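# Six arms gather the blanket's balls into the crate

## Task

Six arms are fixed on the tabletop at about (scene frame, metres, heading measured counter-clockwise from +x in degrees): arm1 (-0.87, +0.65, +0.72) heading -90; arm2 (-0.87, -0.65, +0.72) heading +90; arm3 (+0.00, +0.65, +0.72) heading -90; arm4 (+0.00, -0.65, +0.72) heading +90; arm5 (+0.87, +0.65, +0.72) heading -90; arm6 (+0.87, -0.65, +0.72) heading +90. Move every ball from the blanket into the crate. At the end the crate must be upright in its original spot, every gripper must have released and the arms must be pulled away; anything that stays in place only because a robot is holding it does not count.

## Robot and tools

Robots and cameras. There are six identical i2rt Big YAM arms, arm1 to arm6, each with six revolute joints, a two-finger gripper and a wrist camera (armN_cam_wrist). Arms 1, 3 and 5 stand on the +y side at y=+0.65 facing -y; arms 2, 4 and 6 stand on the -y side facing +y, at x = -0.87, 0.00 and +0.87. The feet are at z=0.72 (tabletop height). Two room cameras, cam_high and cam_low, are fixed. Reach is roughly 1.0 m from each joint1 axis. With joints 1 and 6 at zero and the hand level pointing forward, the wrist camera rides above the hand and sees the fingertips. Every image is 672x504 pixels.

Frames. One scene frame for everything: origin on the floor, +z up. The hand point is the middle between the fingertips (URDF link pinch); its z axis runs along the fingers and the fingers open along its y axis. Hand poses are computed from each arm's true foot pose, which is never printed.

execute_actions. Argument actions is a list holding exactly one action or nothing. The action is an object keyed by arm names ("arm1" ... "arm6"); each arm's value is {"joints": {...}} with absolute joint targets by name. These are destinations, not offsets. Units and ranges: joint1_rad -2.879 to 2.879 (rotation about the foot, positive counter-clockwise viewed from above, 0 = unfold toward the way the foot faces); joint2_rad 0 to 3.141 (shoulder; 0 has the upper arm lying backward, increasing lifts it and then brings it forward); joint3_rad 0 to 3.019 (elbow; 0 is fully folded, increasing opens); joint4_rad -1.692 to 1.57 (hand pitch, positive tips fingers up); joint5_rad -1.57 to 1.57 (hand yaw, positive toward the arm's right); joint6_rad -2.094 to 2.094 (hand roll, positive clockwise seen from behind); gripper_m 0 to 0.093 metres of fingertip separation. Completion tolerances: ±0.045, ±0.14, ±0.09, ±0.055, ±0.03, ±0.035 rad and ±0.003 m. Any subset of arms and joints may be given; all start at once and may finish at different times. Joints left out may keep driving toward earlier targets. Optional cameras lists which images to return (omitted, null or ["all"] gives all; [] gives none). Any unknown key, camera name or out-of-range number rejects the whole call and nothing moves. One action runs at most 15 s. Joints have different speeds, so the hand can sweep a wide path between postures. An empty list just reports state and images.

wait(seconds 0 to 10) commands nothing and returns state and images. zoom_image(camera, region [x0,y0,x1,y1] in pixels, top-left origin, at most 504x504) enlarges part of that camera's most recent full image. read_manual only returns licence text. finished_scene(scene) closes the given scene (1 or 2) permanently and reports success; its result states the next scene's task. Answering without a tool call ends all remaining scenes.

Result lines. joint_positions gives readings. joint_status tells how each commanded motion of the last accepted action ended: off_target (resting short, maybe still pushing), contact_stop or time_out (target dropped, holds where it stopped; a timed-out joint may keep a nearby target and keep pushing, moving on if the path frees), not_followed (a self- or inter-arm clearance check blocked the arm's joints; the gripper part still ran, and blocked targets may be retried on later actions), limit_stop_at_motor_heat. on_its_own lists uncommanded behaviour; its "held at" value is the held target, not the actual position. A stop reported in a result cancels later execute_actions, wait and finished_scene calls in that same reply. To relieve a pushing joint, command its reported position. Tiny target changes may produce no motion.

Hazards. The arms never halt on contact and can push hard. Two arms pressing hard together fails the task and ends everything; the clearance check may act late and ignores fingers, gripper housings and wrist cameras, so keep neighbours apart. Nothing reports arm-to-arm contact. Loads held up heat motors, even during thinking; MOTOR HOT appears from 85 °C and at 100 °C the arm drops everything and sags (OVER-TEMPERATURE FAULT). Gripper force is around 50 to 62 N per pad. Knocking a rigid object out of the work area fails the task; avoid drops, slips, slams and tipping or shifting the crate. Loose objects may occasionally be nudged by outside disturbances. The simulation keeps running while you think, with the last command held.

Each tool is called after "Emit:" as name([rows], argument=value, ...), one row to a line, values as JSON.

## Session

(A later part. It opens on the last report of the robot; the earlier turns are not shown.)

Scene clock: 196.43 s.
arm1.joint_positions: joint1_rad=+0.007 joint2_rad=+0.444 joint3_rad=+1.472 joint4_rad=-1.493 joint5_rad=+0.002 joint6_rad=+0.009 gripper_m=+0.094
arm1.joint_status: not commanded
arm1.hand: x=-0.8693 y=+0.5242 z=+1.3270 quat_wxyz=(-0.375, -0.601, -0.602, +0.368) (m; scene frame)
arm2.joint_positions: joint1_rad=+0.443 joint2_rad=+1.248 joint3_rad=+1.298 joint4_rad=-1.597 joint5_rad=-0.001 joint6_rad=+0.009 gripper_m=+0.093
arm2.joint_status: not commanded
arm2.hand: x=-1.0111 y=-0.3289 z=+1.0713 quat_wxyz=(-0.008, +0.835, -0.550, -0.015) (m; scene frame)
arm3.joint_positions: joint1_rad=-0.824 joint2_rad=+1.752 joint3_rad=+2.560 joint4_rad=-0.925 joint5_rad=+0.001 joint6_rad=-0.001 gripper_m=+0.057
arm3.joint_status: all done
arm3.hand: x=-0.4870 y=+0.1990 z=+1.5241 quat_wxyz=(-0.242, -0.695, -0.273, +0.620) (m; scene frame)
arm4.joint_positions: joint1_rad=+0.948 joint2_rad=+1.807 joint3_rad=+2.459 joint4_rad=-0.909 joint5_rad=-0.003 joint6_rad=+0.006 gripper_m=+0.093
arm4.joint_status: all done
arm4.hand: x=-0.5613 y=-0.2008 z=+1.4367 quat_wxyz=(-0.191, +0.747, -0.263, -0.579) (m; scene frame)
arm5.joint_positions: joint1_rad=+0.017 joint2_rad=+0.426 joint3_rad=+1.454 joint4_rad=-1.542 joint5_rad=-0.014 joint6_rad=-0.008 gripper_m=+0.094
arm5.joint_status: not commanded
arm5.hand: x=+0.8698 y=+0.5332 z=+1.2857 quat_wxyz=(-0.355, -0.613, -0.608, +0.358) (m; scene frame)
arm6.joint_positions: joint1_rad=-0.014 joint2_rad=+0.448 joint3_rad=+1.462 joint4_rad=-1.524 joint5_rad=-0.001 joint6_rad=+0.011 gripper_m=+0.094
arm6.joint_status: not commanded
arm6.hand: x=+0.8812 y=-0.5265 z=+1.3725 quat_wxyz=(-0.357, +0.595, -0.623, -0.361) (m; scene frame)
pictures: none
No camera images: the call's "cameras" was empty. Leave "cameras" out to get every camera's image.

Emit:
execute_actions([
  {"arm4":{"joints":{"joint1_rad":-0.228,"joint2_rad":2.09,"joint3_rad":1.78,"joint4_rad":-1.26,"joint6_rad":-0.5}},"arm3":{"joints":{"joint2_rad":2.58}}},
], cameras=["arm4_cam_wrist"])

Emit:
execute_actions([
  {"arm3":{"joints":{"gripper_m":0.093}}},
], cameras=[])

Scene clock: 199.13 s.
arm1.joint_positions: joint1_rad=+0.007 joint2_rad=+0.444 joint3_rad=+1.472 joint4_rad=-1.493 joint5_rad=+0.002 joint6_rad=+0.009 gripper_m=+0.094
arm1.joint_status: not commanded
arm1.hand: x=-0.8693 y=+0.5242 z=+1.3270 quat_wxyz=(-0.375, -0.601, -0.602, +0.368) (m; scene frame)
arm2.joint_positions: joint1_rad=+0.443 joint2_rad=+1.248 joint3_rad=+1.298 joint4_rad=-1.597 joint5_rad=-0.001 joint6_rad=+0.009 gripper_m=+0.093
arm2.joint_status: not commanded
arm2.hand: x=-1.0111 y=-0.3289 z=+1.0713 quat_wxyz=(-0.008, +0.835, -0.550, -0.015) (m; scene frame)
arm3.joint_positions: joint1_rad=-0.824 joint2_rad=+2.565 joint3_rad=+2.546 joint4_rad=-0.893 joint5_rad=+0.002 joint6_rad=-0.001 gripper_m=+0.056
arm3.joint_status: all done
arm3.hand: x=-0.6664 y=+0.0323 z=+0.8645 quat_wxyz=(-0.118, -0.880, -0.346, +0.302) (m; scene frame)
arm4.joint_positions: joint1_rad=-0.231 joint2_rad=+2.087 joint3_rad=+1.780 joint4_rad=-1.243 joint5_rad=+0.002 joint6_rad=-0.491 gripper_m=+0.093
arm4.joint_status: all done
arm4.hand: x=+0.1727 y=-0.0360 z=+0.8433 quat_wxyz=(-0.004, +0.780, -0.626, -0.002) (m; scene frame)
arm5.joint_positions: joint1_rad=+0.017 joint2_rad=+0.426 joint3_rad=+1.454 joint4_rad=-1.542 joint5_rad=-0.014 joint6_rad=-0.008 gripper_m=+0.094
arm5.joint_status: not commanded
arm5.hand: x=+0.8698 y=+0.5332 z=+1.2857 quat_wxyz=(-0.355, -0.613, -0.608, +0.358) (m; scene frame)
arm6.joint_positions: joint1_rad=-0.014 joint2_rad=+0.448 joint3_rad=+1.462 joint4_rad=-1.524 joint5_rad=-0.001 joint6_rad=+0.011 gripper_m=+0.094
arm6.joint_status: not commanded
arm6.hand: x=+0.8812 y=-0.5265 z=+1.3725 quat_wxyz=(-0.357, +0.595, -0.623, -0.361) (m; scene frame)
pictures: arm4_cam_wrist
Images, in order (width x height): arm4_cam_wrist 672x504.

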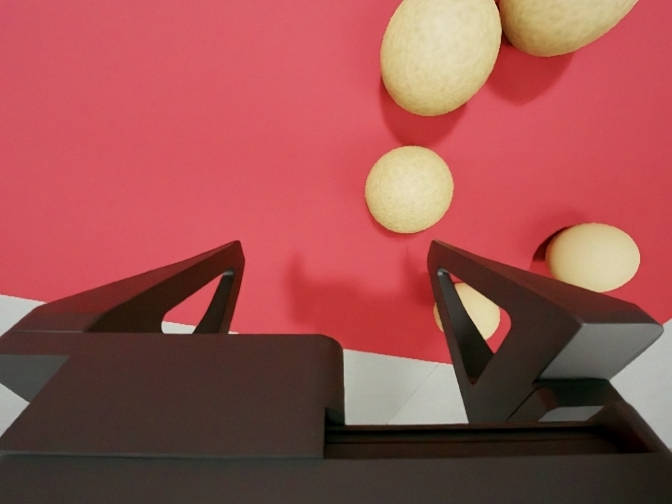

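Scene clock: 199.87 s.
arm1.joint_positions: joint1_rad=+0.007 joint2_rad=+0.444 joint3_rad=+1.472 joint4_rad=-1.493 joint5_rad=+0.002 joint6_rad=+0.009 gripper_m=+0.094
arm1.joint_status: not commanded
arm1.hand: x=-0.8693 y=+0.5242 z=+1.3270 quat_wxyz=(-0.375, -0.601, -0.602, +0.368) (m; scene frame)
arm2.joint_positions: joint1_rad=+0.443 joint2_rad=+1.248 joint3_rad=+1.298 joint4_rad=-1.597 joint5_rad=-0.001 joint6_rad=+0.009 gripper_m=+0.093
arm2.joint_status: not commanded
arm2.hand: x=-1.0111 y=-0.3289 z=+1.0713 quat_wxyz=(-0.008, +0.835, -0.550, -0.015) (m; scene frame)
arm3.joint_positions: joint1_rad=-0.824 joint2_rad=+2.565 joint3_rad=+2.546 joint4_rad=-0.893 joint5_rad=+0.002 joint6_rad=-0.001 gripper_m=+0.093
arm3.joint_status: all done
arm3.hand: x=-0.6665 y=+0.0323 z=+0.8645 quat_wxyz=(-0.117, -0.880, -0.346, +0.302) (m; scene frame)
arm4.joint_positions: joint1_rad=-0.231 joint2_rad=+2.087 joint3_rad=+1.780 joint4_rad=-1.243 joint5_rad=+0.002 joint6_rad=-0.491 gripper_m=+0.093
arm4.joint_status: not commanded
arm4.hand: x=+0.1727 y=-0.0360 z=+0.8433 quat_wxyz=(-0.004, +0.780, -0.626, -0.002) (m; scene frame)
arm5.joint_positions: joint1_rad=+0.017 joint2_rad=+0.426 joint3_rad=+1.454 joint4_rad=-1.542 joint5_rad=-0.014 joint6_rad=-0.008 gripper_m=+0.094
arm5.joint_status: not commanded
arm5.hand: x=+0.8698 y=+0.5332 z=+1.2857 quat_wxyz=(-0.355, -0.613, -0.608, +0.358) (m; scene frame)
arm6.joint_positions: joint1_rad=-0.014 joint2_rad=+0.448 joint3_rad=+1.462 joint4_rad=-1.524 joint5_rad=-0.001 joint6_rad=+0.011 gripper_m=+0.094
arm6.joint_status: not commanded
arm6.hand: x=+0.8812 y=-0.5265 z=+1.3725 quat_wxyz=(-0.357, +0.595, -0.623, -0.361) (m; scene frame)
pictures: none
No camera images: the call's "cameras" was empty. Leave "cameras" out to get every camera's image.

Emit:
execute_actions([
  {"arm3":{"joints":{"joint2_rad":1.75}}},
], cameras=["cam_high","arm4_cam_wrist"])

Scene clock: 202.87 s.
arm1.joint_positions: joint1_rad=+0.007 joint2_rad=+0.444 joint3_rad=+1.472 joint4_rad=-1.493 joint5_rad=+0.002 joint6_rad=+0.009 gripper_m=+0.094
arm1.joint_status: not commanded
arm1.hand: x=-0.8693 y=+0.5242 z=+1.3270 quat_wxyz=(-0.375, -0.601, -0.602, +0.368) (m; scene frame)
arm2.joint_positions: joint1_rad=+0.443 joint2_rad=+1.248 joint3_rad=+1.298 joint4_rad=-1.597 joint5_rad=-0.001 joint6_rad=+0.009 gripper_m=+0.093
arm2.joint_status: not commanded
arm2.hand: x=-1.0111 y=-0.3289 z=+1.0713 quat_wxyz=(-0.008, +0.835, -0.550, -0.015) (m; scene frame)
arm3.joint_positions: joint1_rad=-0.824 joint2_rad=+1.738 joint3_rad=+2.554 joint4_rad=-0.895 joint5_rad=+0.002 joint6_rad=-0.001 gripper_m=+0.093
arm3.joint_status: all done
arm3.hand: x=-0.4823 y=+0.2032 z=+1.5373 quat_wxyz=(-0.247, -0.683, -0.268, +0.633) (m; scene frame)
arm4.joint_positions: joint1_rad=-0.231 joint2_rad=+2.087 joint3_rad=+1.780 joint4_rad=-1.243 joint5_rad=+0.002 joint6_rad=-0.491 gripper_m=+0.093
arm4.joint_status: not commanded
arm4.hand: x=+0.1727 y=-0.0360 z=+0.8433 quat_wxyz=(-0.004, +0.780, -0.626, -0.002) (m; scene frame)
arm5.joint_positions: joint1_rad=+0.017 joint2_rad=+0.426 joint3_rad=+1.454 joint4_rad=-1.542 joint5_rad=-0.014 joint6_rad=-0.008 gripper_m=+0.094
arm5.joint_status: not commanded
arm5.hand: x=+0.8698 y=+0.5332 z=+1.2857 quat_wxyz=(-0.355, -0.613, -0.608, +0.358) (m; scene frame)
arm6.joint_positions: joint1_rad=-0.014 joint2_rad=+0.448 joint3_rad=+1.462 joint4_rad=-1.524 joint5_rad=-0.001 joint6_rad=+0.011 gripper_m=+0.094
arm6.joint_status: not commanded
arm6.hand: x=+0.8812 y=-0.5265 z=+1.3725 quat_wxyz=(-0.357, +0.595, -0.623, -0.361) (m; scene frame)
pictures: arm4_cam_wrist, cam_high
Images, in order (width x height): arm4_cam_wrist 672x504, cam_high 672x504.

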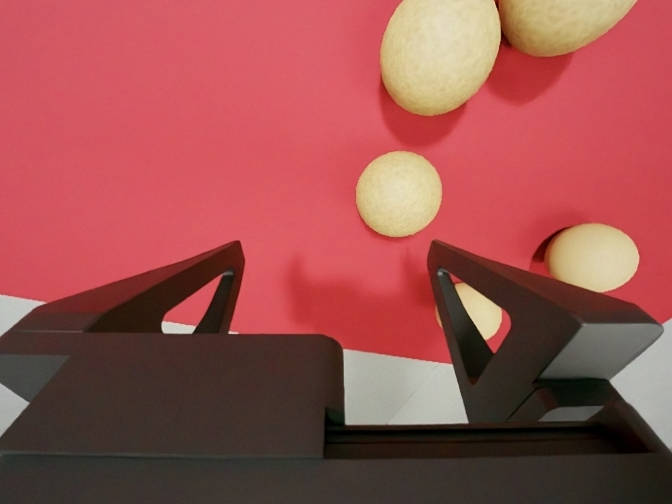

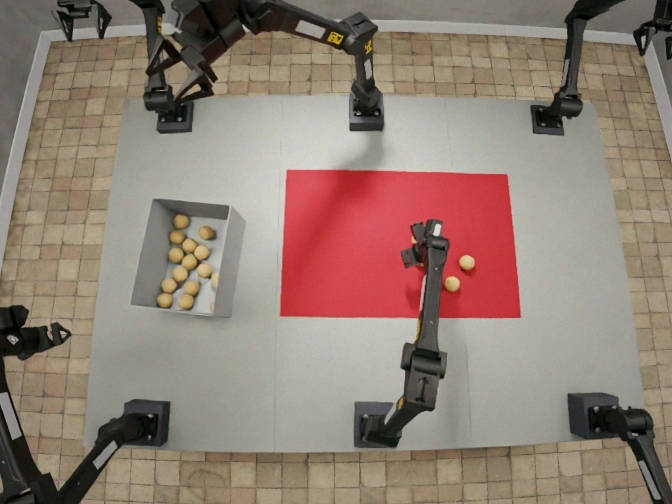

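Emit:
execute_actions([
  {"arm4":{"joints":{"joint1_rad":-0.285,"joint2_rad":2.17,"joint3_rad":1.8,"joint4_rad":-1.19}}},
], cameras=["cam_high","arm4_cam_wrist"])

Scene clock: 204.20 s.
arm1.joint_positions: joint1_rad=+0.007 joint2_rad=+0.444 joint3_rad=+1.472 joint4_rad=-1.493 joint5_rad=+0.002 joint6_rad=+0.009 gripper_m=+0.094
arm1.joint_status: not commanded
arm1.hand: x=-0.8693 y=+0.5242 z=+1.3270 quat_wxyz=(-0.375, -0.601, -0.602, +0.368) (m; scene frame)
arm2.joint_positions: joint1_rad=+0.443 joint2_rad=+1.248 joint3_rad=+1.298 joint4_rad=-1.597 joint5_rad=-0.001 joint6_rad=+0.009 gripper_m=+0.093
arm2.joint_status: not commanded
arm2.hand: x=-1.0111 y=-0.3289 z=+1.0713 quat_wxyz=(-0.008, +0.835, -0.550, -0.015) (m; scene frame)
arm3.joint_positions: joint1_rad=-0.824 joint2_rad=+1.738 joint3_rad=+2.554 joint4_rad=-0.895 joint5_rad=+0.002 joint6_rad=-0.001 gripper_m=+0.093
arm3.joint_status: not commanded
arm3.hand: x=-0.4823 y=+0.2032 z=+1.5373 quat_wxyz=(-0.247, -0.683, -0.268, +0.633) (m; scene frame)
arm4.joint_positions: joint1_rad=-0.287 joint2_rad=+2.141 joint3_rad=+1.780 joint4_rad=-1.208 joint5_rad=+0.002 joint6_rad=-0.491 gripper_m=+0.093
arm4.joint_status: all done
arm4.hand: x=+0.2073 y=-0.0430 z=+0.8095 quat_wxyz=(+0.005, +0.763, -0.647, +0.002) (m; scene frame)
arm5.joint_positions: joint1_rad=+0.017 joint2_rad=+0.426 joint3_rad=+1.454 joint4_rad=-1.542 joint5_rad=-0.014 joint6_rad=-0.008 gripper_m=+0.094
arm5.joint_status: not commanded
arm5.hand: x=+0.8698 y=+0.5332 z=+1.2857 quat_wxyz=(-0.355, -0.613, -0.608, +0.358) (m; scene frame)
arm6.joint_positions: joint1_rad=-0.014 joint2_rad=+0.448 joint3_rad=+1.462 joint4_rad=-1.524 joint5_rad=-0.001 joint6_rad=+0.011 gripper_m=+0.094
arm6.joint_status: not commanded
arm6.hand: x=+0.8812 y=-0.5265 z=+1.3725 quat_wxyz=(-0.357, +0.595, -0.623, -0.361) (m; scene frame)
pictures: arm4_cam_wrist, cam_high
Images, in order (width x height): arm4_cam_wrist 672x504, cam_high 672x504.

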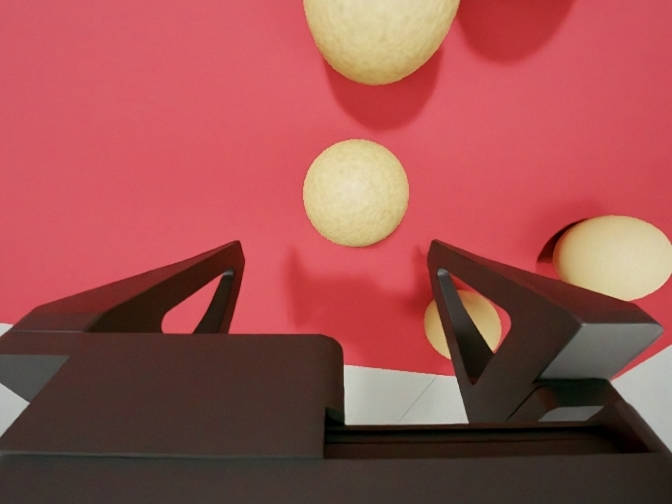

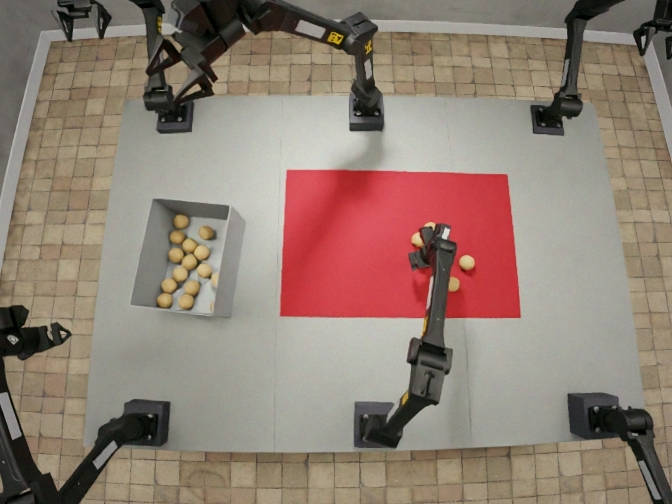

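Emit:
execute_actions([
  {"arm4":{"joints":{"joint1_rad":-0.307,"joint2_rad":2.25,"joint3_rad":1.77,"joint4_rad":-1.085}},"arm3":{"joints":{"joint1_rad":-0.5,"joint2_rad":1.5,"joint3_rad":1.7,"joint4_rad":-1.3}}},
], cameras=["arm4_cam_wrist"])

Scene clock: 206.50 s.
arm1.joint_positions: joint1_rad=+0.007 joint2_rad=+0.444 joint3_rad=+1.472 joint4_rad=-1.493 joint5_rad=+0.002 joint6_rad=+0.009 gripper_m=+0.094
arm1.joint_status: not commanded
arm1.hand: x=-0.8693 y=+0.5242 z=+1.3270 quat_wxyz=(-0.375, -0.601, -0.602, +0.368) (m; scene frame)
arm2.joint_positions: joint1_rad=+0.443 joint2_rad=+1.248 joint3_rad=+1.298 joint4_rad=-1.597 joint5_rad=-0.001 joint6_rad=+0.009 gripper_m=+0.093
arm2.joint_status: not commanded
arm2.hand: x=-1.0111 y=-0.3289 z=+1.0713 quat_wxyz=(-0.008, +0.835, -0.550, -0.015) (m; scene frame)
arm3.joint_positions: joint1_rad=-0.489 joint2_rad=+1.497 joint3_rad=+1.689 joint4_rad=-1.285 joint5_rad=-0.002 joint6_rad=-0.001 gripper_m=+0.093
arm3.joint_status: all done
arm3.hand: x=-0.2573 y=+0.1649 z=+1.1534 quat_wxyz=(-0.123, -0.832, -0.501, +0.203) (m; scene frame)
arm4.joint_positions: joint1_rad=-0.296 joint2_rad=+2.228 joint3_rad=+1.770 joint4_rad=-1.102 joint5_rad=+0.002 joint6_rad=-0.491 gripper_m=+0.093
arm4.joint_status: all done
arm4.hand: x=+0.2164 y=-0.0351 z=+0.7521 quat_wxyz=(+0.001, +0.759, -0.651, +0.000) (m; scene frame)
arm5.joint_positions: joint1_rad=+0.017 joint2_rad=+0.426 joint3_rad=+1.454 joint4_rad=-1.542 joint5_rad=-0.014 joint6_rad=-0.008 gripper_m=+0.094
arm5.joint_status: not commanded
arm5.hand: x=+0.8698 y=+0.5332 z=+1.2857 quat_wxyz=(-0.355, -0.613, -0.608, +0.358) (m; scene frame)
arm6.joint_positions: joint1_rad=-0.014 joint2_rad=+0.448 joint3_rad=+1.462 joint4_rad=-1.524 joint5_rad=-0.001 joint6_rad=+0.011 gripper_m=+0.094
arm6.joint_status: not commanded
arm6.hand: x=+0.8812 y=-0.5265 z=+1.3725 quat_wxyz=(-0.357, +0.595, -0.623, -0.361) (m; scene frame)
pictures: arm4_cam_wrist
Images, in order (width x height): arm4_cam_wrist 672x504.

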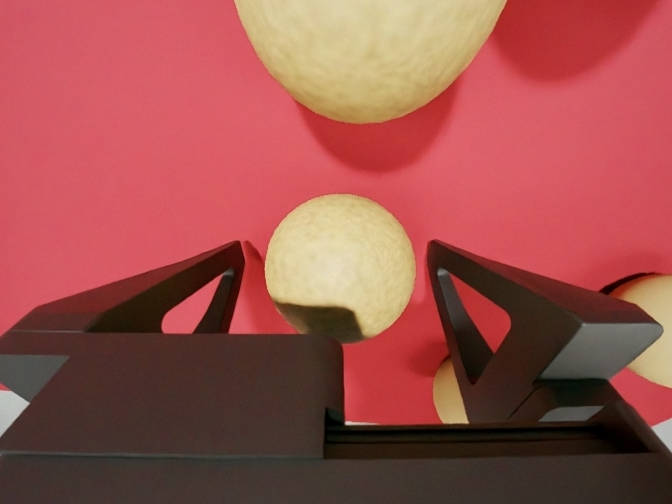

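Emit:
execute_actions([
  {"arm4":{"joints":{"gripper_m":0.045}}},
], cameras=[])

Emit:
execute_actions([
  {"arm4":{"joints":{"joint2_rad":1.3,"joint3_rad":1.3,"joint4_rad":-1.5,"joint6_rad":0}},"arm3":{"joints":{"joint1_rad":0.3}}},
], cameras=["cam_high"])

Scene clock: 207.53 s.
arm1.joint_positions: joint1_rad=+0.007 joint2_rad=+0.444 joint3_rad=+1.472 joint4_rad=-1.493 joint5_rad=+0.002 joint6_rad=+0.009 gripper_m=+0.094
arm1.joint_status: not commanded
arm1.hand: x=-0.8693 y=+0.5242 z=+1.3270 quat_wxyz=(-0.375, -0.601, -0.602, +0.368) (m; scene frame)
arm2.joint_positions: joint1_rad=+0.443 joint2_rad=+1.248 joint3_rad=+1.298 joint4_rad=-1.597 joint5_rad=-0.001 joint6_rad=+0.009 gripper_m=+0.093
arm2.joint_status: not commanded
arm2.hand: x=-1.0111 y=-0.3289 z=+1.0713 quat_wxyz=(-0.008, +0.835, -0.550, -0.015) (m; scene frame)
arm3.joint_positions: joint1_rad=-0.489 joint2_rad=+1.497 joint3_rad=+1.689 joint4_rad=-1.285 joint5_rad=-0.002 joint6_rad=-0.001 gripper_m=+0.093
arm3.joint_status: not commanded
arm3.hand: x=-0.2573 y=+0.1649 z=+1.1534 quat_wxyz=(-0.123, -0.832, -0.501, +0.203) (m; scene frame)
arm4.joint_positions: joint1_rad=-0.296 joint2_rad=+2.228 joint3_rad=+1.770 joint4_rad=-1.102 joint5_rad=+0.002 joint6_rad=-0.491 gripper_m=+0.056
arm4.joint_status: gripper_m off_target (ended at +0.056, target +0.045)
arm4.hand: x=+0.2164 y=-0.0350 z=+0.7521 quat_wxyz=(+0.001, +0.759, -0.651, +0.000) (m; scene frame)
arm5.joint_positions: joint1_rad=+0.017 joint2_rad=+0.426 joint3_rad=+1.454 joint4_rad=-1.542 joint5_rad=-0.014 joint6_rad=-0.008 gripper_m=+0.094
arm5.joint_status: not commanded
arm5.hand: x=+0.8698 y=+0.5332 z=+1.2857 quat_wxyz=(-0.355, -0.613, -0.608, +0.358) (m; scene frame)
arm6.joint_positions: joint1_rad=-0.014 joint2_rad=+0.448 joint3_rad=+1.462 joint4_rad=-1.524 joint5_rad=-0.001 joint6_rad=+0.011 gripper_m=+0.094
arm6.joint_status: not commanded
arm6.hand: x=+0.8812 y=-0.5265 z=+1.3725 quat_wxyz=(-0.357, +0.595, -0.623, -0.361) (m; scene frame)
pictures: none
No camera images: the call's "cameras" was empty. Leave "cameras" out to get every camera's image.

Scene clock: 209.13 s.
arm1.joint_positions: joint1_rad=+0.007 joint2_rad=+0.444 joint3_rad=+1.472 joint4_rad=-1.493 joint5_rad=+0.002 joint6_rad=+0.009 gripper_m=+0.094
arm1.joint_status: not commanded
arm1.hand: x=-0.8693 y=+0.5242 z=+1.3270 quat_wxyz=(-0.375, -0.601, -0.602, +0.368) (m; scene frame)
arm2.joint_positions: joint1_rad=+0.443 joint2_rad=+1.248 joint3_rad=+1.298 joint4_rad=-1.597 joint5_rad=-0.001 joint6_rad=+0.009 gripper_m=+0.093
arm2.joint_status: not commanded
arm2.hand: x=-1.0111 y=-0.3289 z=+1.0713 quat_wxyz=(-0.008, +0.835, -0.550, -0.015) (m; scene frame)
arm3.joint_positions: joint1_rad=+0.303 joint2_rad=+1.497 joint3_rad=+1.689 joint4_rad=-1.285 joint5_rad=-0.001 joint6_rad=-0.001 gripper_m=+0.093
arm3.joint_status: all done
arm3.hand: x=+0.1650 y=+0.1259 z=+1.1529 quat_wxyz=(-0.191, -0.574, -0.784, +0.140) (m; scene frame)
arm4.joint_positions: joint1_rad=-0.296 joint2_rad=+1.283 joint3_rad=+1.307 joint4_rad=-1.485 joint5_rad=+0.002 joint6_rad=-0.010 gripper_m=+0.056
arm4.joint_status: all done
arm4.hand: x=+0.1309 y=-0.2810 z=+1.0587 quat_wxyz=(-0.040, +0.581, -0.812, -0.028) (m; scene frame)
arm5.joint_positions: joint1_rad=+0.017 joint2_rad=+0.426 joint3_rad=+1.454 joint4_rad=-1.542 joint5_rad=-0.014 joint6_rad=-0.008 gripper_m=+0.094
arm5.joint_status: not commanded
arm5.hand: x=+0.8698 y=+0.5332 z=+1.2857 quat_wxyz=(-0.355, -0.613, -0.608, +0.358) (m; scene frame)
arm6.joint_positions: joint1_rad=-0.014 joint2_rad=+0.448 joint3_rad=+1.462 joint4_rad=-1.524 joint5_rad=-0.001 joint6_rad=+0.011 gripper_m=+0.094
arm6.joint_status: not commanded
arm6.hand: x=+0.8812 y=-0.5265 z=+1.3725 quat_wxyz=(-0.357, +0.595, -0.623, -0.361) (m; scene frame)
pictures: cam_high
Images, in order (width x height): cam_high 672x504.

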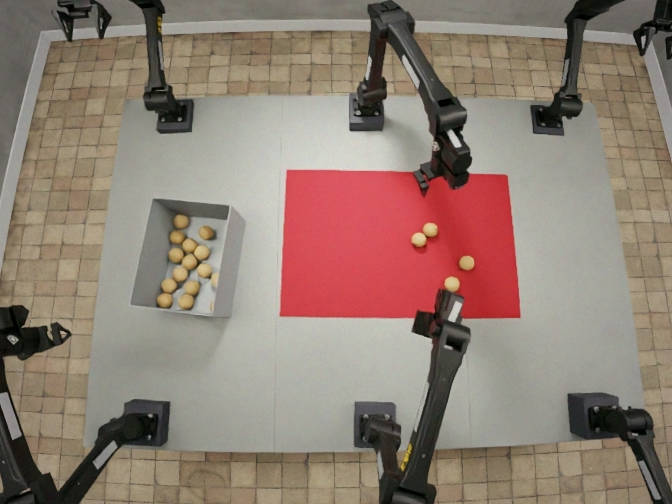

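Emit:
execute_actions([
  {"arm4":{"joints":{"joint1_rad":0.93,"joint2_rad":1.8,"joint3_rad":2.47,"joint4_rad":-0.905}},"arm3":{"joints":{"joint1_rad":0.44,"joint2_rad":2.06,"joint3_rad":1.7,"joint4_rad":-1.215,"joint6_rad":1.32}}},
], cameras=["arm3_cam_wrist"])

Scene clock: 211.77 s.
arm1.joint_positions: joint1_rad=+0.007 joint2_rad=+0.444 joint3_rad=+1.472 joint4_rad=-1.493 joint5_rad=+0.002 joint6_rad=+0.009 gripper_m=+0.094
arm1.joint_status: not commanded
arm1.hand: x=-0.8693 y=+0.5242 z=+1.3270 quat_wxyz=(-0.375, -0.601, -0.602, +0.368) (m; scene frame)
arm2.joint_positions: joint1_rad=+0.443 joint2_rad=+1.248 joint3_rad=+1.298 joint4_rad=-1.597 joint5_rad=-0.001 joint6_rad=+0.009 gripper_m=+0.093
arm2.joint_status: not commanded
arm2.hand: x=-1.0111 y=-0.3289 z=+1.0713 quat_wxyz=(-0.008, +0.835, -0.550, -0.015) (m; scene frame)
arm3.joint_positions: joint1_rad=+0.450 joint2_rad=+2.051 joint3_rad=+1.684 joint4_rad=-1.228 joint5_rad=-0.001 joint6_rad=+1.308 gripper_m=+0.093
arm3.joint_status: all done
arm3.hand: x=+0.2651 y=+0.1034 z=+0.8371 quat_wxyz=(+0.012, -0.937, -0.350, +0.002) (m; scene frame)
arm4.joint_positions: joint1_rad=+0.936 joint2_rad=+1.781 joint3_rad=+2.441 joint4_rad=-0.923 joint5_rad=-0.003 joint6_rad=-0.007 gripper_m=+0.056
arm4.joint_status: all done
arm4.hand: x=-0.5469 y=-0.2007 z=+1.4414 quat_wxyz=(-0.198, +0.749, -0.264, -0.575) (m; scene frame)
arm5.joint_positions: joint1_rad=+0.017 joint2_rad=+0.426 joint3_rad=+1.454 joint4_rad=-1.542 joint5_rad=-0.014 joint6_rad=-0.008 gripper_m=+0.094
arm5.joint_status: not commanded
arm5.hand: x=+0.8698 y=+0.5332 z=+1.2857 quat_wxyz=(-0.355, -0.613, -0.608, +0.358) (m; scene frame)
arm6.joint_positions: joint1_rad=-0.014 joint2_rad=+0.448 joint3_rad=+1.462 joint4_rad=-1.524 joint5_rad=-0.001 joint6_rad=+0.011 gripper_m=+0.094
arm6.joint_status: not commanded
arm6.hand: x=+0.8812 y=-0.5265 z=+1.3725 quat_wxyz=(-0.357, +0.595, -0.623, -0.361) (m; scene frame)
pictures: arm3_cam_wrist
Images, in order (width x height): arm3_cam_wrist 672x504.

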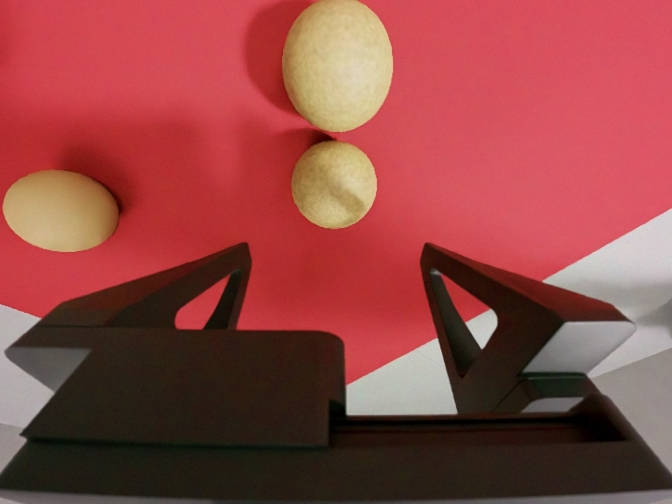

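Emit:
execute_actions([
  {"arm4":{"joints":{"joint2_rad":2.5}},"arm3":{"joints":{"joint2_rad":2.165,"joint3_rad":1.592,"joint4_rad":-1.012}}},
], cameras=["arm3_cam_wrist"])

Emit:
execute_actions([
  {"arm4":{"joints":{"gripper_m":0.093}},"arm3":{"joints":{"gripper_m":0.045}}},
], cameras=["arm3_cam_wrist"])

Scene clock: 214.30 s.
arm1.joint_positions: joint1_rad=+0.007 joint2_rad=+0.444 joint3_rad=+1.472 joint4_rad=-1.493 joint5_rad=+0.002 joint6_rad=+0.009 gripper_m=+0.094
arm1.joint_status: not commanded
arm1.hand: x=-0.8693 y=+0.5242 z=+1.3270 quat_wxyz=(-0.375, -0.601, -0.602, +0.368) (m; scene frame)
arm2.joint_positions: joint1_rad=+0.443 joint2_rad=+1.248 joint3_rad=+1.298 joint4_rad=-1.597 joint5_rad=-0.001 joint6_rad=+0.009 gripper_m=+0.093
arm2.joint_status: not commanded
arm2.hand: x=-1.0111 y=-0.3289 z=+1.0713 quat_wxyz=(-0.008, +0.835, -0.550, -0.015) (m; scene frame)
arm3.joint_positions: joint1_rad=+0.449 joint2_rad=+2.146 joint3_rad=+1.597 joint4_rad=-1.030 joint5_rad=-0.002 joint6_rad=+1.310 gripper_m=+0.093
arm3.joint_status: all done
arm3.hand: x=+0.2647 y=+0.1018 z=+0.7513 quat_wxyz=(+0.004, -0.937, -0.348, +0.000) (m; scene frame)
arm4.joint_positions: joint1_rad=+0.931 joint2_rad=+2.497 joint3_rad=+2.435 joint4_rad=-0.905 joint5_rad=-0.003 joint6_rad=+0.002 gripper_m=+0.056
arm4.joint_status: all done
arm4.hand: x=-0.6883 y=-0.0916 z=+0.8620 quat_wxyz=(-0.092, +0.899, -0.321, -0.282) (m; scene frame)
arm5.joint_positions: joint1_rad=+0.017 joint2_rad=+0.426 joint3_rad=+1.454 joint4_rad=-1.542 joint5_rad=-0.014 joint6_rad=-0.008 gripper_m=+0.094
arm5.joint_status: not commanded
arm5.hand: x=+0.8698 y=+0.5332 z=+1.2857 quat_wxyz=(-0.355, -0.613, -0.608, +0.358) (m; scene frame)
arm6.joint_positions: joint1_rad=-0.014 joint2_rad=+0.448 joint3_rad=+1.462 joint4_rad=-1.524 joint5_rad=-0.001 joint6_rad=+0.011 gripper_m=+0.094
arm6.joint_status: not commanded
arm6.hand: x=+0.8812 y=-0.5265 z=+1.3725 quat_wxyz=(-0.357, +0.595, -0.623, -0.361) (m; scene frame)
pictures: arm3_cam_wrist
Images, in order (width x height): arm3_cam_wrist 672x504.

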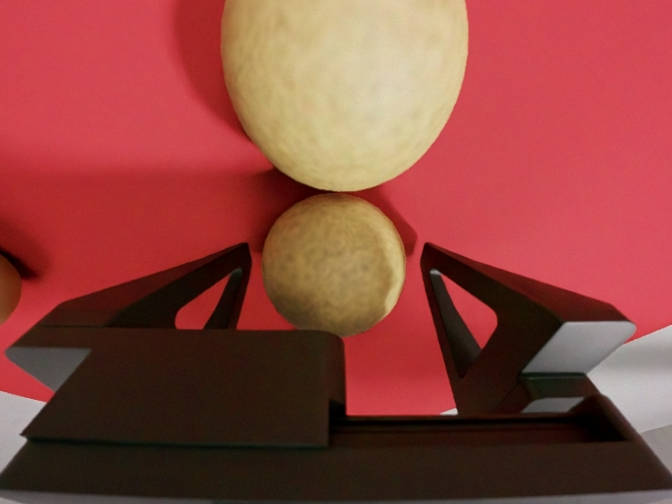

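Scene clock: 214.90 s.
arm1.joint_positions: joint1_rad=+0.007 joint2_rad=+0.444 joint3_rad=+1.472 joint4_rad=-1.493 joint5_rad=+0.002 joint6_rad=+0.009 gripper_m=+0.094
arm1.joint_status: not commanded
arm1.hand: x=-0.8693 y=+0.5242 z=+1.3270 quat_wxyz=(-0.375, -0.601, -0.602, +0.368) (m; scene frame)
arm2.joint_positions: joint1_rad=+0.443 joint2_rad=+1.248 joint3_rad=+1.298 joint4_rad=-1.597 joint5_rad=-0.001 joint6_rad=+0.009 gripper_m=+0.093
arm2.joint_status: not commanded
arm2.hand: x=-1.0111 y=-0.3289 z=+1.0713 quat_wxyz=(-0.008, +0.835, -0.550, -0.015) (m; scene frame)
arm3.joint_positions: joint1_rad=+0.449 joint2_rad=+2.146 joint3_rad=+1.597 joint4_rad=-1.030 joint5_rad=-0.002 joint6_rad=+1.310 gripper_m=+0.057
arm3.joint_status: gripper_m off_target (ended at +0.057, target +0.045)
arm3.hand: x=+0.2647 y=+0.1018 z=+0.7513 quat_wxyz=(+0.004, -0.937, -0.348, +0.000) (m; scene frame)
arm4.joint_positions: joint1_rad=+0.931 joint2_rad=+2.497 joint3_rad=+2.435 joint4_rad=-0.905 joint5_rad=-0.003 joint6_rad=+0.002 gripper_m=+0.093
arm4.joint_status: all done
arm4.hand: x=-0.6883 y=-0.0916 z=+0.8620 quat_wxyz=(-0.092, +0.899, -0.321, -0.282) (m; scene frame)
arm5.joint_positions: joint1_rad=+0.017 joint2_rad=+0.426 joint3_rad=+1.454 joint4_rad=-1.542 joint5_rad=-0.014 joint6_rad=-0.008 gripper_m=+0.094
arm5.joint_status: not commanded
arm5.hand: x=+0.8698 y=+0.5332 z=+1.2857 quat_wxyz=(-0.355, -0.613, -0.608, +0.358) (m; scene frame)
arm6.joint_positions: joint1_rad=-0.014 joint2_rad=+0.448 joint3_rad=+1.462 joint4_rad=-1.524 joint5_rad=-0.001 joint6_rad=+0.011 gripper_m=+0.094
arm6.joint_status: not commanded
arm6.hand: x=+0.8812 y=-0.5265 z=+1.3725 quat_wxyz=(-0.357, +0.595, -0.623, -0.361) (m; scene frame)
pictures: arm3_cam_wrist
Images, in order (width x height): arm3_cam_wrist 672x504.

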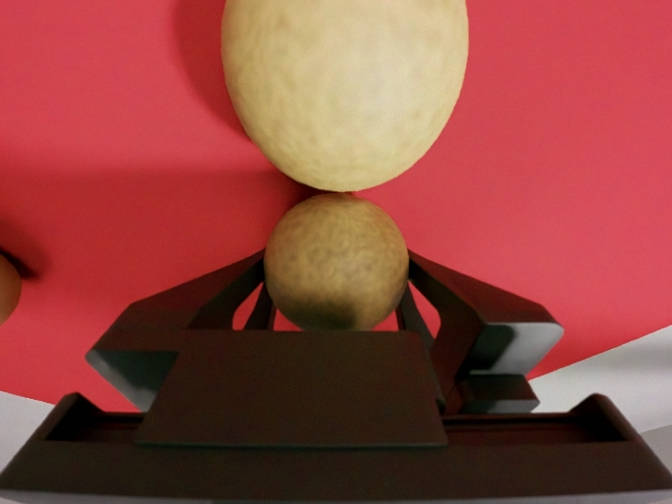

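Emit:
execute_actions([
  {"arm4":{"joints":{"joint2_rad":1.8}},"arm3":{"joints":{"joint2_rad":1.5,"joint3_rad":1.8,"joint4_rad":-1.28,"joint6_rad":0}}},
], cameras=[])

Emit:
execute_actions([
  {"arm4":{"joints":{"joint1_rad":0.0,"joint2_rad":1.3,"joint3_rad":1.3,"joint4_rad":-1.5}},"arm3":{"joints":{"joint1_rad":-0.818}}},
], cameras=["cam_high"])

Scene clock: 217.37 s.
arm1.joint_positions: joint1_rad=+0.007 joint2_rad=+0.444 joint3_rad=+1.472 joint4_rad=-1.493 joint5_rad=+0.002 joint6_rad=+0.009 gripper_m=+0.094
arm1.joint_status: not commanded
arm1.hand: x=-0.8693 y=+0.5242 z=+1.3270 quat_wxyz=(-0.375, -0.601, -0.602, +0.368) (m; scene frame)
arm2.joint_positions: joint1_rad=+0.443 joint2_rad=+1.248 joint3_rad=+1.298 joint4_rad=-1.597 joint5_rad=-0.001 joint6_rad=+0.009 gripper_m=+0.093
arm2.joint_status: not commanded
arm2.hand: x=-1.0111 y=-0.3289 z=+1.0713 quat_wxyz=(-0.008, +0.835, -0.550, -0.015) (m; scene frame)
arm3.joint_positions: joint1_rad=+0.449 joint2_rad=+1.506 joint3_rad=+1.796 joint4_rad=-1.260 joint5_rad=-0.002 joint6_rad=+0.012 gripper_m=+0.057
arm3.joint_status: all done
arm3.hand: x=+0.2485 y=+0.1369 z=+1.2040 quat_wxyz=(-0.252, -0.512, -0.806, +0.156) (m; scene frame)
arm4.joint_positions: joint1_rad=+0.931 joint2_rad=+1.808 joint3_rad=+2.458 joint4_rad=-0.905 joint5_rad=-0.003 joint6_rad=+0.002 gripper_m=+0.093
arm4.joint_status: all done
arm4.hand: x=-0.5546 y=-0.1908 z=+1.4362 quat_wxyz=(-0.198, +0.745, -0.268, -0.578) (m; scene frame)
arm5.joint_positions: joint1_rad=+0.017 joint2_rad=+0.426 joint3_rad=+1.454 joint4_rad=-1.542 joint5_rad=-0.014 joint6_rad=-0.008 gripper_m=+0.094
arm5.joint_status: not commanded
arm5.hand: x=+0.8698 y=+0.5332 z=+1.2857 quat_wxyz=(-0.355, -0.613, -0.608, +0.358) (m; scene frame)
arm6.joint_positions: joint1_rad=-0.014 joint2_rad=+0.448 joint3_rad=+1.462 joint4_rad=-1.524 joint5_rad=-0.001 joint6_rad=+0.011 gripper_m=+0.094
arm6.joint_status: not commanded
arm6.hand: x=+0.8812 y=-0.5265 z=+1.3725 quat_wxyz=(-0.357, +0.595, -0.623, -0.361) (m; scene frame)
pictures: none
No camera images: the call's "cameras" was empty. Leave "cameras" out to get every camera's image.

Scene clock: 219.03 s.
arm1.joint_positions: joint1_rad=+0.007 joint2_rad=+0.444 joint3_rad=+1.472 joint4_rad=-1.493 joint5_rad=+0.002 joint6_rad=+0.009 gripper_m=+0.094
arm1.joint_status: not commanded
arm1.hand: x=-0.8693 y=+0.5242 z=+1.3270 quat_wxyz=(-0.375, -0.601, -0.602, +0.368) (m; scene frame)
arm2.joint_positions: joint1_rad=+0.443 joint2_rad=+1.248 joint3_rad=+1.298 joint4_rad=-1.597 joint5_rad=-0.001 joint6_rad=+0.009 gripper_m=+0.093
arm2.joint_status: not commanded
arm2.hand: x=-1.0111 y=-0.3289 z=+1.0713 quat_wxyz=(-0.008, +0.835, -0.550, -0.015) (m; scene frame)
arm3.joint_positions: joint1_rad=-0.821 joint2_rad=+1.506 joint3_rad=+1.796 joint4_rad=-1.260 joint5_rad=+0.001 joint6_rad=+0.010 gripper_m=+0.057
arm3.joint_status: all done
arm3.hand: x=-0.4164 y=+0.2615 z=+1.2048 quat_wxyz=(-0.109, -0.890, -0.346, +0.276) (m; scene frame)
arm4.joint_positions: joint1_rad=+0.002 joint2_rad=+1.303 joint3_rad=+1.301 joint4_rad=-1.486 joint5_rad=+0.002 joint6_rad=+0.002 gripper_m=+0.093
arm4.joint_status: all done
arm4.hand: x=+0.0177 y=-0.2582 z=+1.0492 quat_wxyz=(-0.024, +0.692, -0.721, -0.026) (m; scene frame)
arm5.joint_positions: joint1_rad=+0.017 joint2_rad=+0.426 joint3_rad=+1.454 joint4_rad=-1.542 joint5_rad=-0.014 joint6_rad=-0.008 gripper_m=+0.094
arm5.joint_status: not commanded
arm5.hand: x=+0.8698 y=+0.5332 z=+1.2857 quat_wxyz=(-0.355, -0.613, -0.608, +0.358) (m; scene frame)
arm6.joint_positions: joint1_rad=-0.014 joint2_rad=+0.448 joint3_rad=+1.462 joint4_rad=-1.524 joint5_rad=-0.001 joint6_rad=+0.011 gripper_m=+0.094
arm6.joint_status: not commanded
arm6.hand: x=+0.8812 y=-0.5265 z=+1.3725 quat_wxyz=(-0.357, +0.595, -0.623, -0.361) (m; scene frame)
pictures: cam_high
Images, in order (width x height): cam_high 672x504.

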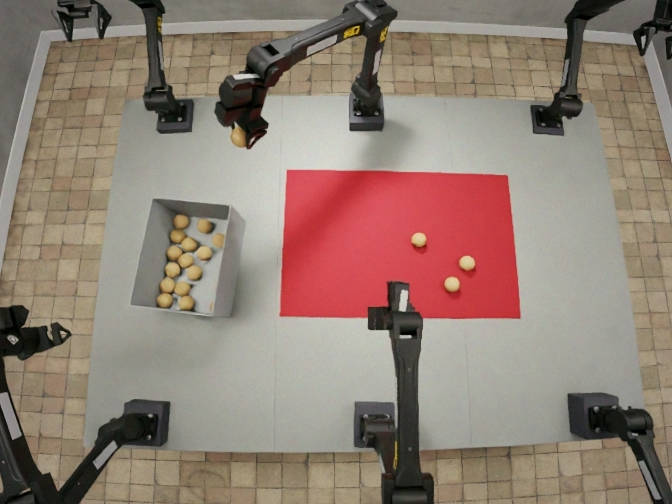

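Emit:
execute_actions([
  {"arm4":{"joints":{"joint1_rad":-0.558,"joint2_rad":2.03,"joint3_rad":1.72,"joint4_rad":-1.24}},"arm3":{"joints":{"joint2_rad":1.75,"joint3_rad":2.57,"joint4_rad":-0.906}}},
], cameras=["arm4_cam_wrist"])

Scene clock: 222.87 s.
arm1.joint_positions: joint1_rad=+0.007 joint2_rad=+0.444 joint3_rad=+1.472 joint4_rad=-1.493 joint5_rad=+0.002 joint6_rad=+0.009 gripper_m=+0.094
arm1.joint_status: not commanded
arm1.hand: x=-0.8693 y=+0.5242 z=+1.3270 quat_wxyz=(-0.375, -0.601, -0.602, +0.368) (m; scene frame)
arm2.joint_positions: joint1_rad=+0.443 joint2_rad=+1.248 joint3_rad=+1.298 joint4_rad=-1.597 joint5_rad=-0.001 joint6_rad=+0.009 gripper_m=+0.093
arm2.joint_status: not commanded
arm2.hand: x=-1.0111 y=-0.3289 z=+1.0713 quat_wxyz=(-0.008, +0.835, -0.550, -0.015) (m; scene frame)
arm3.joint_positions: joint1_rad=-0.821 joint2_rad=+1.750 joint3_rad=+2.559 joint4_rad=-0.925 joint5_rad=+0.001 joint6_rad=+0.010 gripper_m=+0.057
arm3.joint_status: all done
arm3.hand: x=-0.4849 y=+0.1974 z=+1.5242 quat_wxyz=(-0.247, -0.696, -0.270, +0.618) (m; scene frame)
arm4.joint_positions: joint1_rad=-0.563 joint2_rad=+2.039 joint3_rad=+1.686 joint4_rad=-1.246 joint5_rad=+0.000 joint6_rad=+0.002 gripper_m=+0.093
arm4.joint_status: all done
arm4.hand: x=+0.3445 y=-0.1519 z=+0.8384 quat_wxyz=(+0.017, +0.464, -0.886, +0.010) (m; scene frame)
arm5.joint_positions: joint1_rad=+0.017 joint2_rad=+0.426 joint3_rad=+1.454 joint4_rad=-1.542 joint5_rad=-0.014 joint6_rad=-0.008 gripper_m=+0.094
arm5.joint_status: not commanded
arm5.hand: x=+0.8698 y=+0.5332 z=+1.2857 quat_wxyz=(-0.355, -0.613, -0.608, +0.358) (m; scene frame)
arm6.joint_positions: joint1_rad=-0.014 joint2_rad=+0.448 joint3_rad=+1.462 joint4_rad=-1.524 joint5_rad=-0.001 joint6_rad=+0.011 gripper_m=+0.094
arm6.joint_status: not commanded
arm6.hand: x=+0.8812 y=-0.5265 z=+1.3725 quat_wxyz=(-0.357, +0.595, -0.623, -0.361) (m; scene frame)
pictures: arm4_cam_wrist
Images, in order (width x height): arm4_cam_wrist 672x504.

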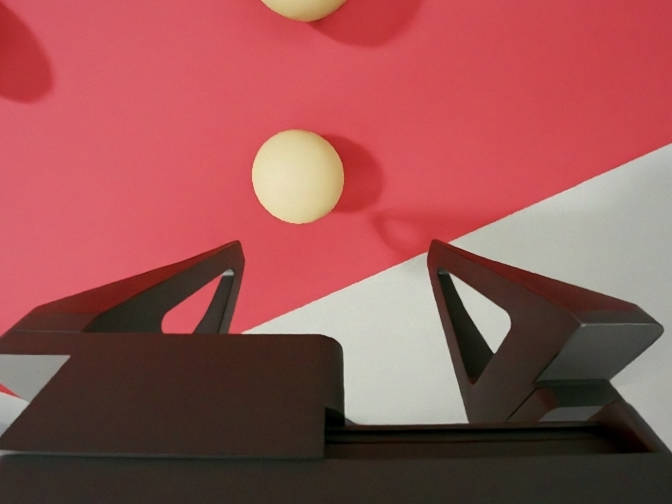

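Emit:
execute_actions([
  {"arm4":{"joints":{"joint1_rad":-0.52,"joint2_rad":2.165,"joint3_rad":1.59,"joint4_rad":-1.012}},"arm3":{"joints":{"joint2_rad":2.58}}},
], cameras=["arm4_cam_wrist"])

Scene clock: 225.13 s.
arm1.joint_positions: joint1_rad=+0.007 joint2_rad=+0.444 joint3_rad=+1.472 joint4_rad=-1.493 joint5_rad=+0.002 joint6_rad=+0.009 gripper_m=+0.094
arm1.joint_status: not commanded
arm1.hand: x=-0.8693 y=+0.5242 z=+1.3270 quat_wxyz=(-0.375, -0.601, -0.602, +0.368) (m; scene frame)
arm2.joint_positions: joint1_rad=+0.443 joint2_rad=+1.248 joint3_rad=+1.298 joint4_rad=-1.597 joint5_rad=-0.001 joint6_rad=+0.009 gripper_m=+0.093
arm2.joint_status: not commanded
arm2.hand: x=-1.0111 y=-0.3289 z=+1.0713 quat_wxyz=(-0.008, +0.835, -0.550, -0.015) (m; scene frame)
arm3.joint_positions: joint1_rad=-0.817 joint2_rad=+2.558 joint3_rad=+2.539 joint4_rad=-0.920 joint5_rad=+0.001 joint6_rad=+0.010 gripper_m=+0.057
arm3.joint_status: all done
arm3.hand: x=-0.6573 y=+0.0317 z=+0.8634 quat_wxyz=(-0.116, -0.885, -0.346, +0.290) (m; scene frame)
arm4.joint_positions: joint1_rad=-0.523 joint2_rad=+2.142 joint3_rad=+1.592 joint4_rad=-1.028 joint5_rad=-0.003 joint6_rad=+0.002 gripper_m=+0.093
arm4.joint_status: all done
arm4.hand: x=+0.3246 y=-0.1373 z=+0.7448 quat_wxyz=(+0.010, +0.481, -0.876, +0.004) (m; scene frame)
arm5.joint_positions: joint1_rad=+0.017 joint2_rad=+0.426 joint3_rad=+1.454 joint4_rad=-1.542 joint5_rad=-0.014 joint6_rad=-0.008 gripper_m=+0.094
arm5.joint_status: not commanded
arm5.hand: x=+0.8698 y=+0.5332 z=+1.2857 quat_wxyz=(-0.355, -0.613, -0.608, +0.358) (m; scene frame)
arm6.joint_positions: joint1_rad=-0.014 joint2_rad=+0.448 joint3_rad=+1.462 joint4_rad=-1.524 joint5_rad=-0.001 joint6_rad=+0.011 gripper_m=+0.094
arm6.joint_status: not commanded
arm6.hand: x=+0.8812 y=-0.5265 z=+1.3725 quat_wxyz=(-0.357, +0.595, -0.623, -0.361) (m; scene frame)
pictures: arm4_cam_wrist
Images, in order (width x height): arm4_cam_wrist 672x504.

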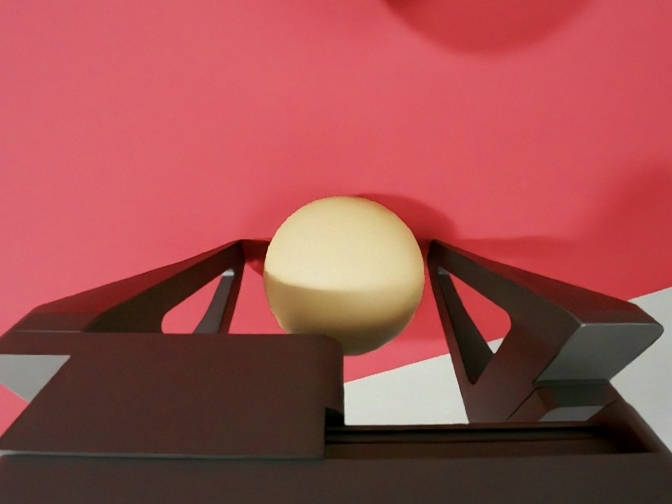

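Emit:
execute_actions([
  {"arm4":{"joints":{"gripper_m":0.045}},"arm3":{"joints":{"gripper_m":0.093}}},
], cameras=[])

Emit:
execute_actions([
  {"arm4":{"joints":{"joint2_rad":1.3,"joint3_rad":1.3,"joint4_rad":-1.5}},"arm3":{"joints":{"joint2_rad":1.75}}},
], cameras=["cam_high"])

Scene clock: 226.10 s.
arm1.joint_positions: joint1_rad=+0.007 joint2_rad=+0.444 joint3_rad=+1.472 joint4_rad=-1.493 joint5_rad=+0.002 joint6_rad=+0.009 gripper_m=+0.094
arm1.joint_status: not commanded
arm1.hand: x=-0.8693 y=+0.5242 z=+1.3270 quat_wxyz=(-0.375, -0.601, -0.602, +0.368) (m; scene frame)
arm2.joint_positions: joint1_rad=+0.443 joint2_rad=+1.248 joint3_rad=+1.298 joint4_rad=-1.597 joint5_rad=-0.001 joint6_rad=+0.009 gripper_m=+0.093
arm2.joint_status: not commanded
arm2.hand: x=-1.0111 y=-0.3289 z=+1.0713 quat_wxyz=(-0.008, +0.835, -0.550, -0.015) (m; scene frame)
arm3.joint_positions: joint1_rad=-0.817 joint2_rad=+2.558 joint3_rad=+2.539 joint4_rad=-0.920 joint5_rad=+0.001 joint6_rad=+0.010 gripper_m=+0.093
arm3.joint_status: all done
arm3.hand: x=-0.6573 y=+0.0317 z=+0.8634 quat_wxyz=(-0.116, -0.885, -0.346, +0.290) (m; scene frame)
arm4.joint_positions: joint1_rad=-0.523 joint2_rad=+2.142 joint3_rad=+1.592 joint4_rad=-1.028 joint5_rad=-0.002 joint6_rad=+0.002 gripper_m=+0.056
arm4.joint_status: gripper_m off_target (ended at +0.056, target +0.045)
arm4.hand: x=+0.3247 y=-0.1373 z=+0.7448 quat_wxyz=(+0.009, +0.481, -0.876, +0.004) (m; scene frame)
arm5.joint_positions: joint1_rad=+0.017 joint2_rad=+0.426 joint3_rad=+1.454 joint4_rad=-1.542 joint5_rad=-0.014 joint6_rad=-0.008 gripper_m=+0.094
arm5.joint_status: not commanded
arm5.hand: x=+0.8698 y=+0.5332 z=+1.2857 quat_wxyz=(-0.355, -0.613, -0.608, +0.358) (m; scene frame)
arm6.joint_positions: joint1_rad=-0.014 joint2_rad=+0.448 joint3_rad=+1.462 joint4_rad=-1.524 joint5_rad=-0.001 joint6_rad=+0.011 gripper_m=+0.094
arm6.joint_status: not commanded
arm6.hand: x=+0.8812 y=-0.5265 z=+1.3725 quat_wxyz=(-0.357, +0.595, -0.623, -0.361) (m; scene frame)
pictures: none
No camera images: the call's "cameras" was empty. Leave "cameras" out to get every camera's image.

Scene clock: 228.53 s.
arm1.joint_positions: joint1_rad=+0.007 joint2_rad=+0.444 joint3_rad=+1.472 joint4_rad=-1.493 joint5_rad=+0.002 joint6_rad=+0.009 gripper_m=+0.094
arm1.joint_status: not commanded
arm1.hand: x=-0.8693 y=+0.5242 z=+1.3270 quat_wxyz=(-0.375, -0.601, -0.602, +0.368) (m; scene frame)
arm2.joint_positions: joint1_rad=+0.443 joint2_rad=+1.248 joint3_rad=+1.298 joint4_rad=-1.597 joint5_rad=-0.001 joint6_rad=+0.009 gripper_m=+0.093
arm2.joint_status: not commanded
arm2.hand: x=-1.0111 y=-0.3289 z=+1.0713 quat_wxyz=(-0.008, +0.835, -0.550, -0.015) (m; scene frame)
arm3.joint_positions: joint1_rad=-0.817 joint2_rad=+1.738 joint3_rad=+2.554 joint4_rad=-0.908 joint5_rad=+0.001 joint6_rad=+0.010 gripper_m=+0.093
arm3.joint_status: all done
arm3.hand: x=-0.4787 y=+0.1997 z=+1.5342 quat_wxyz=(-0.251, -0.688, -0.269, +0.626) (m; scene frame)
arm4.joint_positions: joint1_rad=-0.523 joint2_rad=+1.280 joint3_rad=+1.292 joint4_rad=-1.485 joint5_rad=-0.002 joint6_rad=+0.002 gripper_m=+0.056
arm4.joint_status: all done
arm4.hand: x=+0.2073 y=-0.3226 z=+1.0535 quat_wxyz=(-0.037, +0.481, -0.876, -0.021) (m; scene frame)
arm5.joint_positions: joint1_rad=+0.017 joint2_rad=+0.426 joint3_rad=+1.454 joint4_rad=-1.542 joint5_rad=-0.014 joint6_rad=-0.008 gripper_m=+0.094
arm5.joint_status: not commanded
arm5.hand: x=+0.8698 y=+0.5332 z=+1.2857 quat_wxyz=(-0.355, -0.613, -0.608, +0.358) (m; scene frame)
arm6.joint_positions: joint1_rad=-0.014 joint2_rad=+0.448 joint3_rad=+1.462 joint4_rad=-1.524 joint5_rad=-0.001 joint6_rad=+0.011 gripper_m=+0.094
arm6.joint_status: not commanded
arm6.hand: x=+0.8812 y=-0.5265 z=+1.3725 quat_wxyz=(-0.357, +0.595, -0.623, -0.361) (m; scene frame)
pictures: cam_high
Images, in order (width x height): cam_high 672x504.

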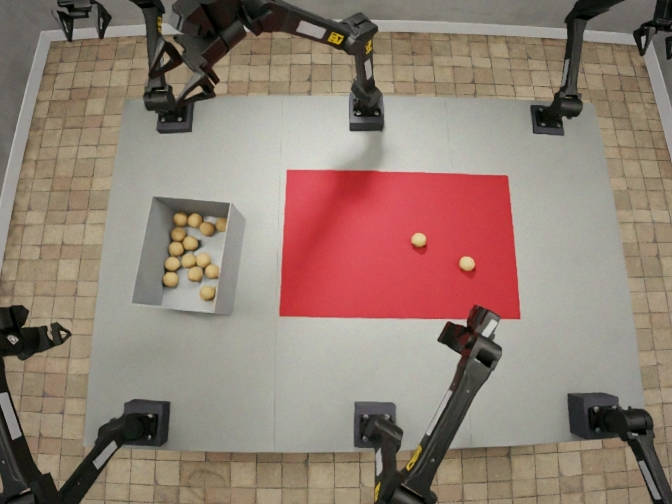

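Emit:
execute_actions([
  {"arm4":{"joints":{"joint1_rad":0.93,"joint3_rad":1.8}},"arm3":{"joints":{"joint1_rad":0.335,"joint2_rad":1.5,"joint3_rad":1.75,"joint4_rad":-1.25}}},
], cameras=[])

Scene clock: 230.73 s.
arm1.joint_positions: joint1_rad=+0.007 joint2_rad=+0.444 joint3_rad=+1.472 joint4_rad=-1.493 joint5_rad=+0.002 joint6_rad=+0.009 gripper_m=+0.094
arm1.joint_status: not commanded
arm1.hand: x=-0.8693 y=+0.5242 z=+1.3270 quat_wxyz=(-0.375, -0.601, -0.602, +0.368) (m; scene frame)
arm2.joint_positions: joint1_rad=+0.443 joint2_rad=+1.248 joint3_rad=+1.298 joint4_rad=-1.597 joint5_rad=-0.001 joint6_rad=+0.009 gripper_m=+0.093
arm2.joint_status: not commanded
arm2.hand: x=-1.0111 y=-0.3289 z=+1.0713 quat_wxyz=(-0.008, +0.835, -0.550, -0.015) (m; scene frame)
arm3.joint_positions: joint1_rad=+0.343 joint2_rad=+1.493 joint3_rad=+1.738 joint4_rad=-1.235 joint5_rad=-0.001 joint6_rad=+0.010 gripper_m=+0.093
arm3.joint_status: all done
arm3.hand: x=+0.1912 y=+0.1178 z=+1.1854 quat_wxyz=(-0.235, -0.555, -0.781, +0.164) (m; scene frame)
arm4.joint_positions: joint1_rad=+0.929 joint2_rad=+1.300 joint3_rad=+1.755 joint4_rad=-1.488 joint5_rad=+0.000 joint6_rad=+0.002 gripper_m=+0.056
arm4.joint_status: all done
arm4.hand: x=-0.3496 y=-0.3574 z=+1.2550 quat_wxyz=(-0.083, +0.908, -0.325, -0.252) (m; scene frame)
arm5.joint_positions: joint1_rad=+0.017 joint2_rad=+0.426 joint3_rad=+1.454 joint4_rad=-1.542 joint5_rad=-0.014 joint6_rad=-0.008 gripper_m=+0.094
arm5.joint_status: not commanded
arm5.hand: x=+0.8698 y=+0.5332 z=+1.2857 quat_wxyz=(-0.355, -0.613, -0.608, +0.358) (m; scene frame)
arm6.joint_positions: joint1_rad=-0.014 joint2_rad=+0.448 joint3_rad=+1.462 joint4_rad=-1.524 joint5_rad=-0.001 joint6_rad=+0.011 gripper_m=+0.094
arm6.joint_status: not commanded
arm6.hand: x=+0.8812 y=-0.5265 z=+1.3725 quat_wxyz=(-0.357, +0.595, -0.623, -0.361) (m; scene frame)
pictures: none
No camera images: the call's "cameras" was empty. Leave "cameras" out to get every camera's image.

Emit:
execute_actions([
  {"arm4":{"joints":{"joint2_rad":1.8,"joint3_rad":2.47,"joint4_rad":-0.905}},"arm3":{"joints":{"joint2_rad":2.11,"joint3_rad":1.8,"joint4_rad":-1.25}}},
], cameras=["arm3_cam_wrist"])

Scene clock: 232.80 s.
arm1.joint_positions: joint1_rad=+0.007 joint2_rad=+0.444 joint3_rad=+1.472 joint4_rad=-1.493 joint5_rad=+0.002 joint6_rad=+0.009 gripper_m=+0.094
arm1.joint_status: not commanded
arm1.hand: x=-0.8693 y=+0.5242 z=+1.3270 quat_wxyz=(-0.375, -0.601, -0.602, +0.368) (m; scene frame)
arm2.joint_positions: joint1_rad=+0.443 joint2_rad=+1.248 joint3_rad=+1.298 joint4_rad=-1.597 joint5_rad=-0.001 joint6_rad=+0.009 gripper_m=+0.093
arm2.joint_status: not commanded
arm2.hand: x=-1.0111 y=-0.3289 z=+1.0713 quat_wxyz=(-0.008, +0.835, -0.550, -0.015) (m; scene frame)
arm3.joint_positions: joint1_rad=+0.343 joint2_rad=+2.098 joint3_rad=+1.782 joint4_rad=-1.235 joint5_rad=-0.001 joint6_rad=+0.010 gripper_m=+0.093
arm3.joint_status: all done
arm3.hand: x=+0.2155 y=+0.0486 z=+0.8441 quat_wxyz=(-0.008, -0.579, -0.815, +0.006) (m; scene frame)
arm4.joint_positions: joint1_rad=+0.929 joint2_rad=+1.803 joint3_rad=+2.427 joint4_rad=-0.929 joint5_rad=+0.000 joint6_rad=+0.002 gripper_m=+0.056
arm4.joint_status: all done
arm4.hand: x=-0.5540 y=-0.1885 z=+1.4165 quat_wxyz=(-0.192, +0.759, -0.274, -0.558) (m; scene frame)
arm5.joint_positions: joint1_rad=+0.017 joint2_rad=+0.426 joint3_rad=+1.454 joint4_rad=-1.542 joint5_rad=-0.014 joint6_rad=-0.008 gripper_m=+0.094
arm5.joint_status: not commanded
arm5.hand: x=+0.8698 y=+0.5332 z=+1.2857 quat_wxyz=(-0.355, -0.613, -0.608, +0.358) (m; scene frame)
arm6.joint_positions: joint1_rad=-0.014 joint2_rad=+0.448 joint3_rad=+1.462 joint4_rad=-1.524 joint5_rad=-0.001 joint6_rad=+0.011 gripper_m=+0.094
arm6.joint_status: not commanded
arm6.hand: x=+0.8812 y=-0.5265 z=+1.3725 quat_wxyz=(-0.357, +0.595, -0.623, -0.361) (m; scene frame)
pictures: arm3_cam_wrist
Images, in order (width x height): arm3_cam_wrist 672x504.

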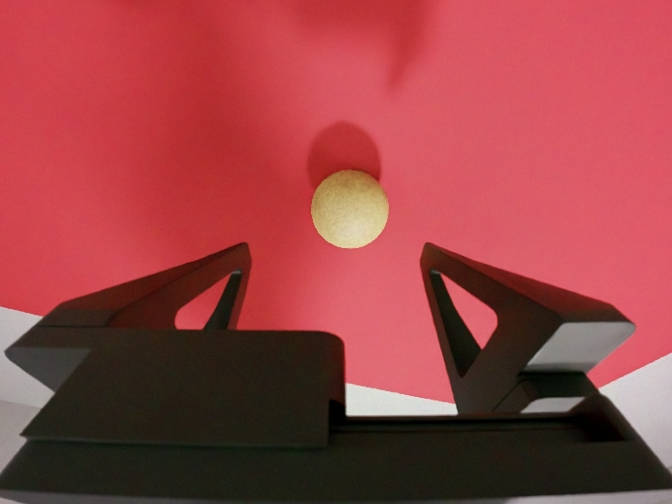

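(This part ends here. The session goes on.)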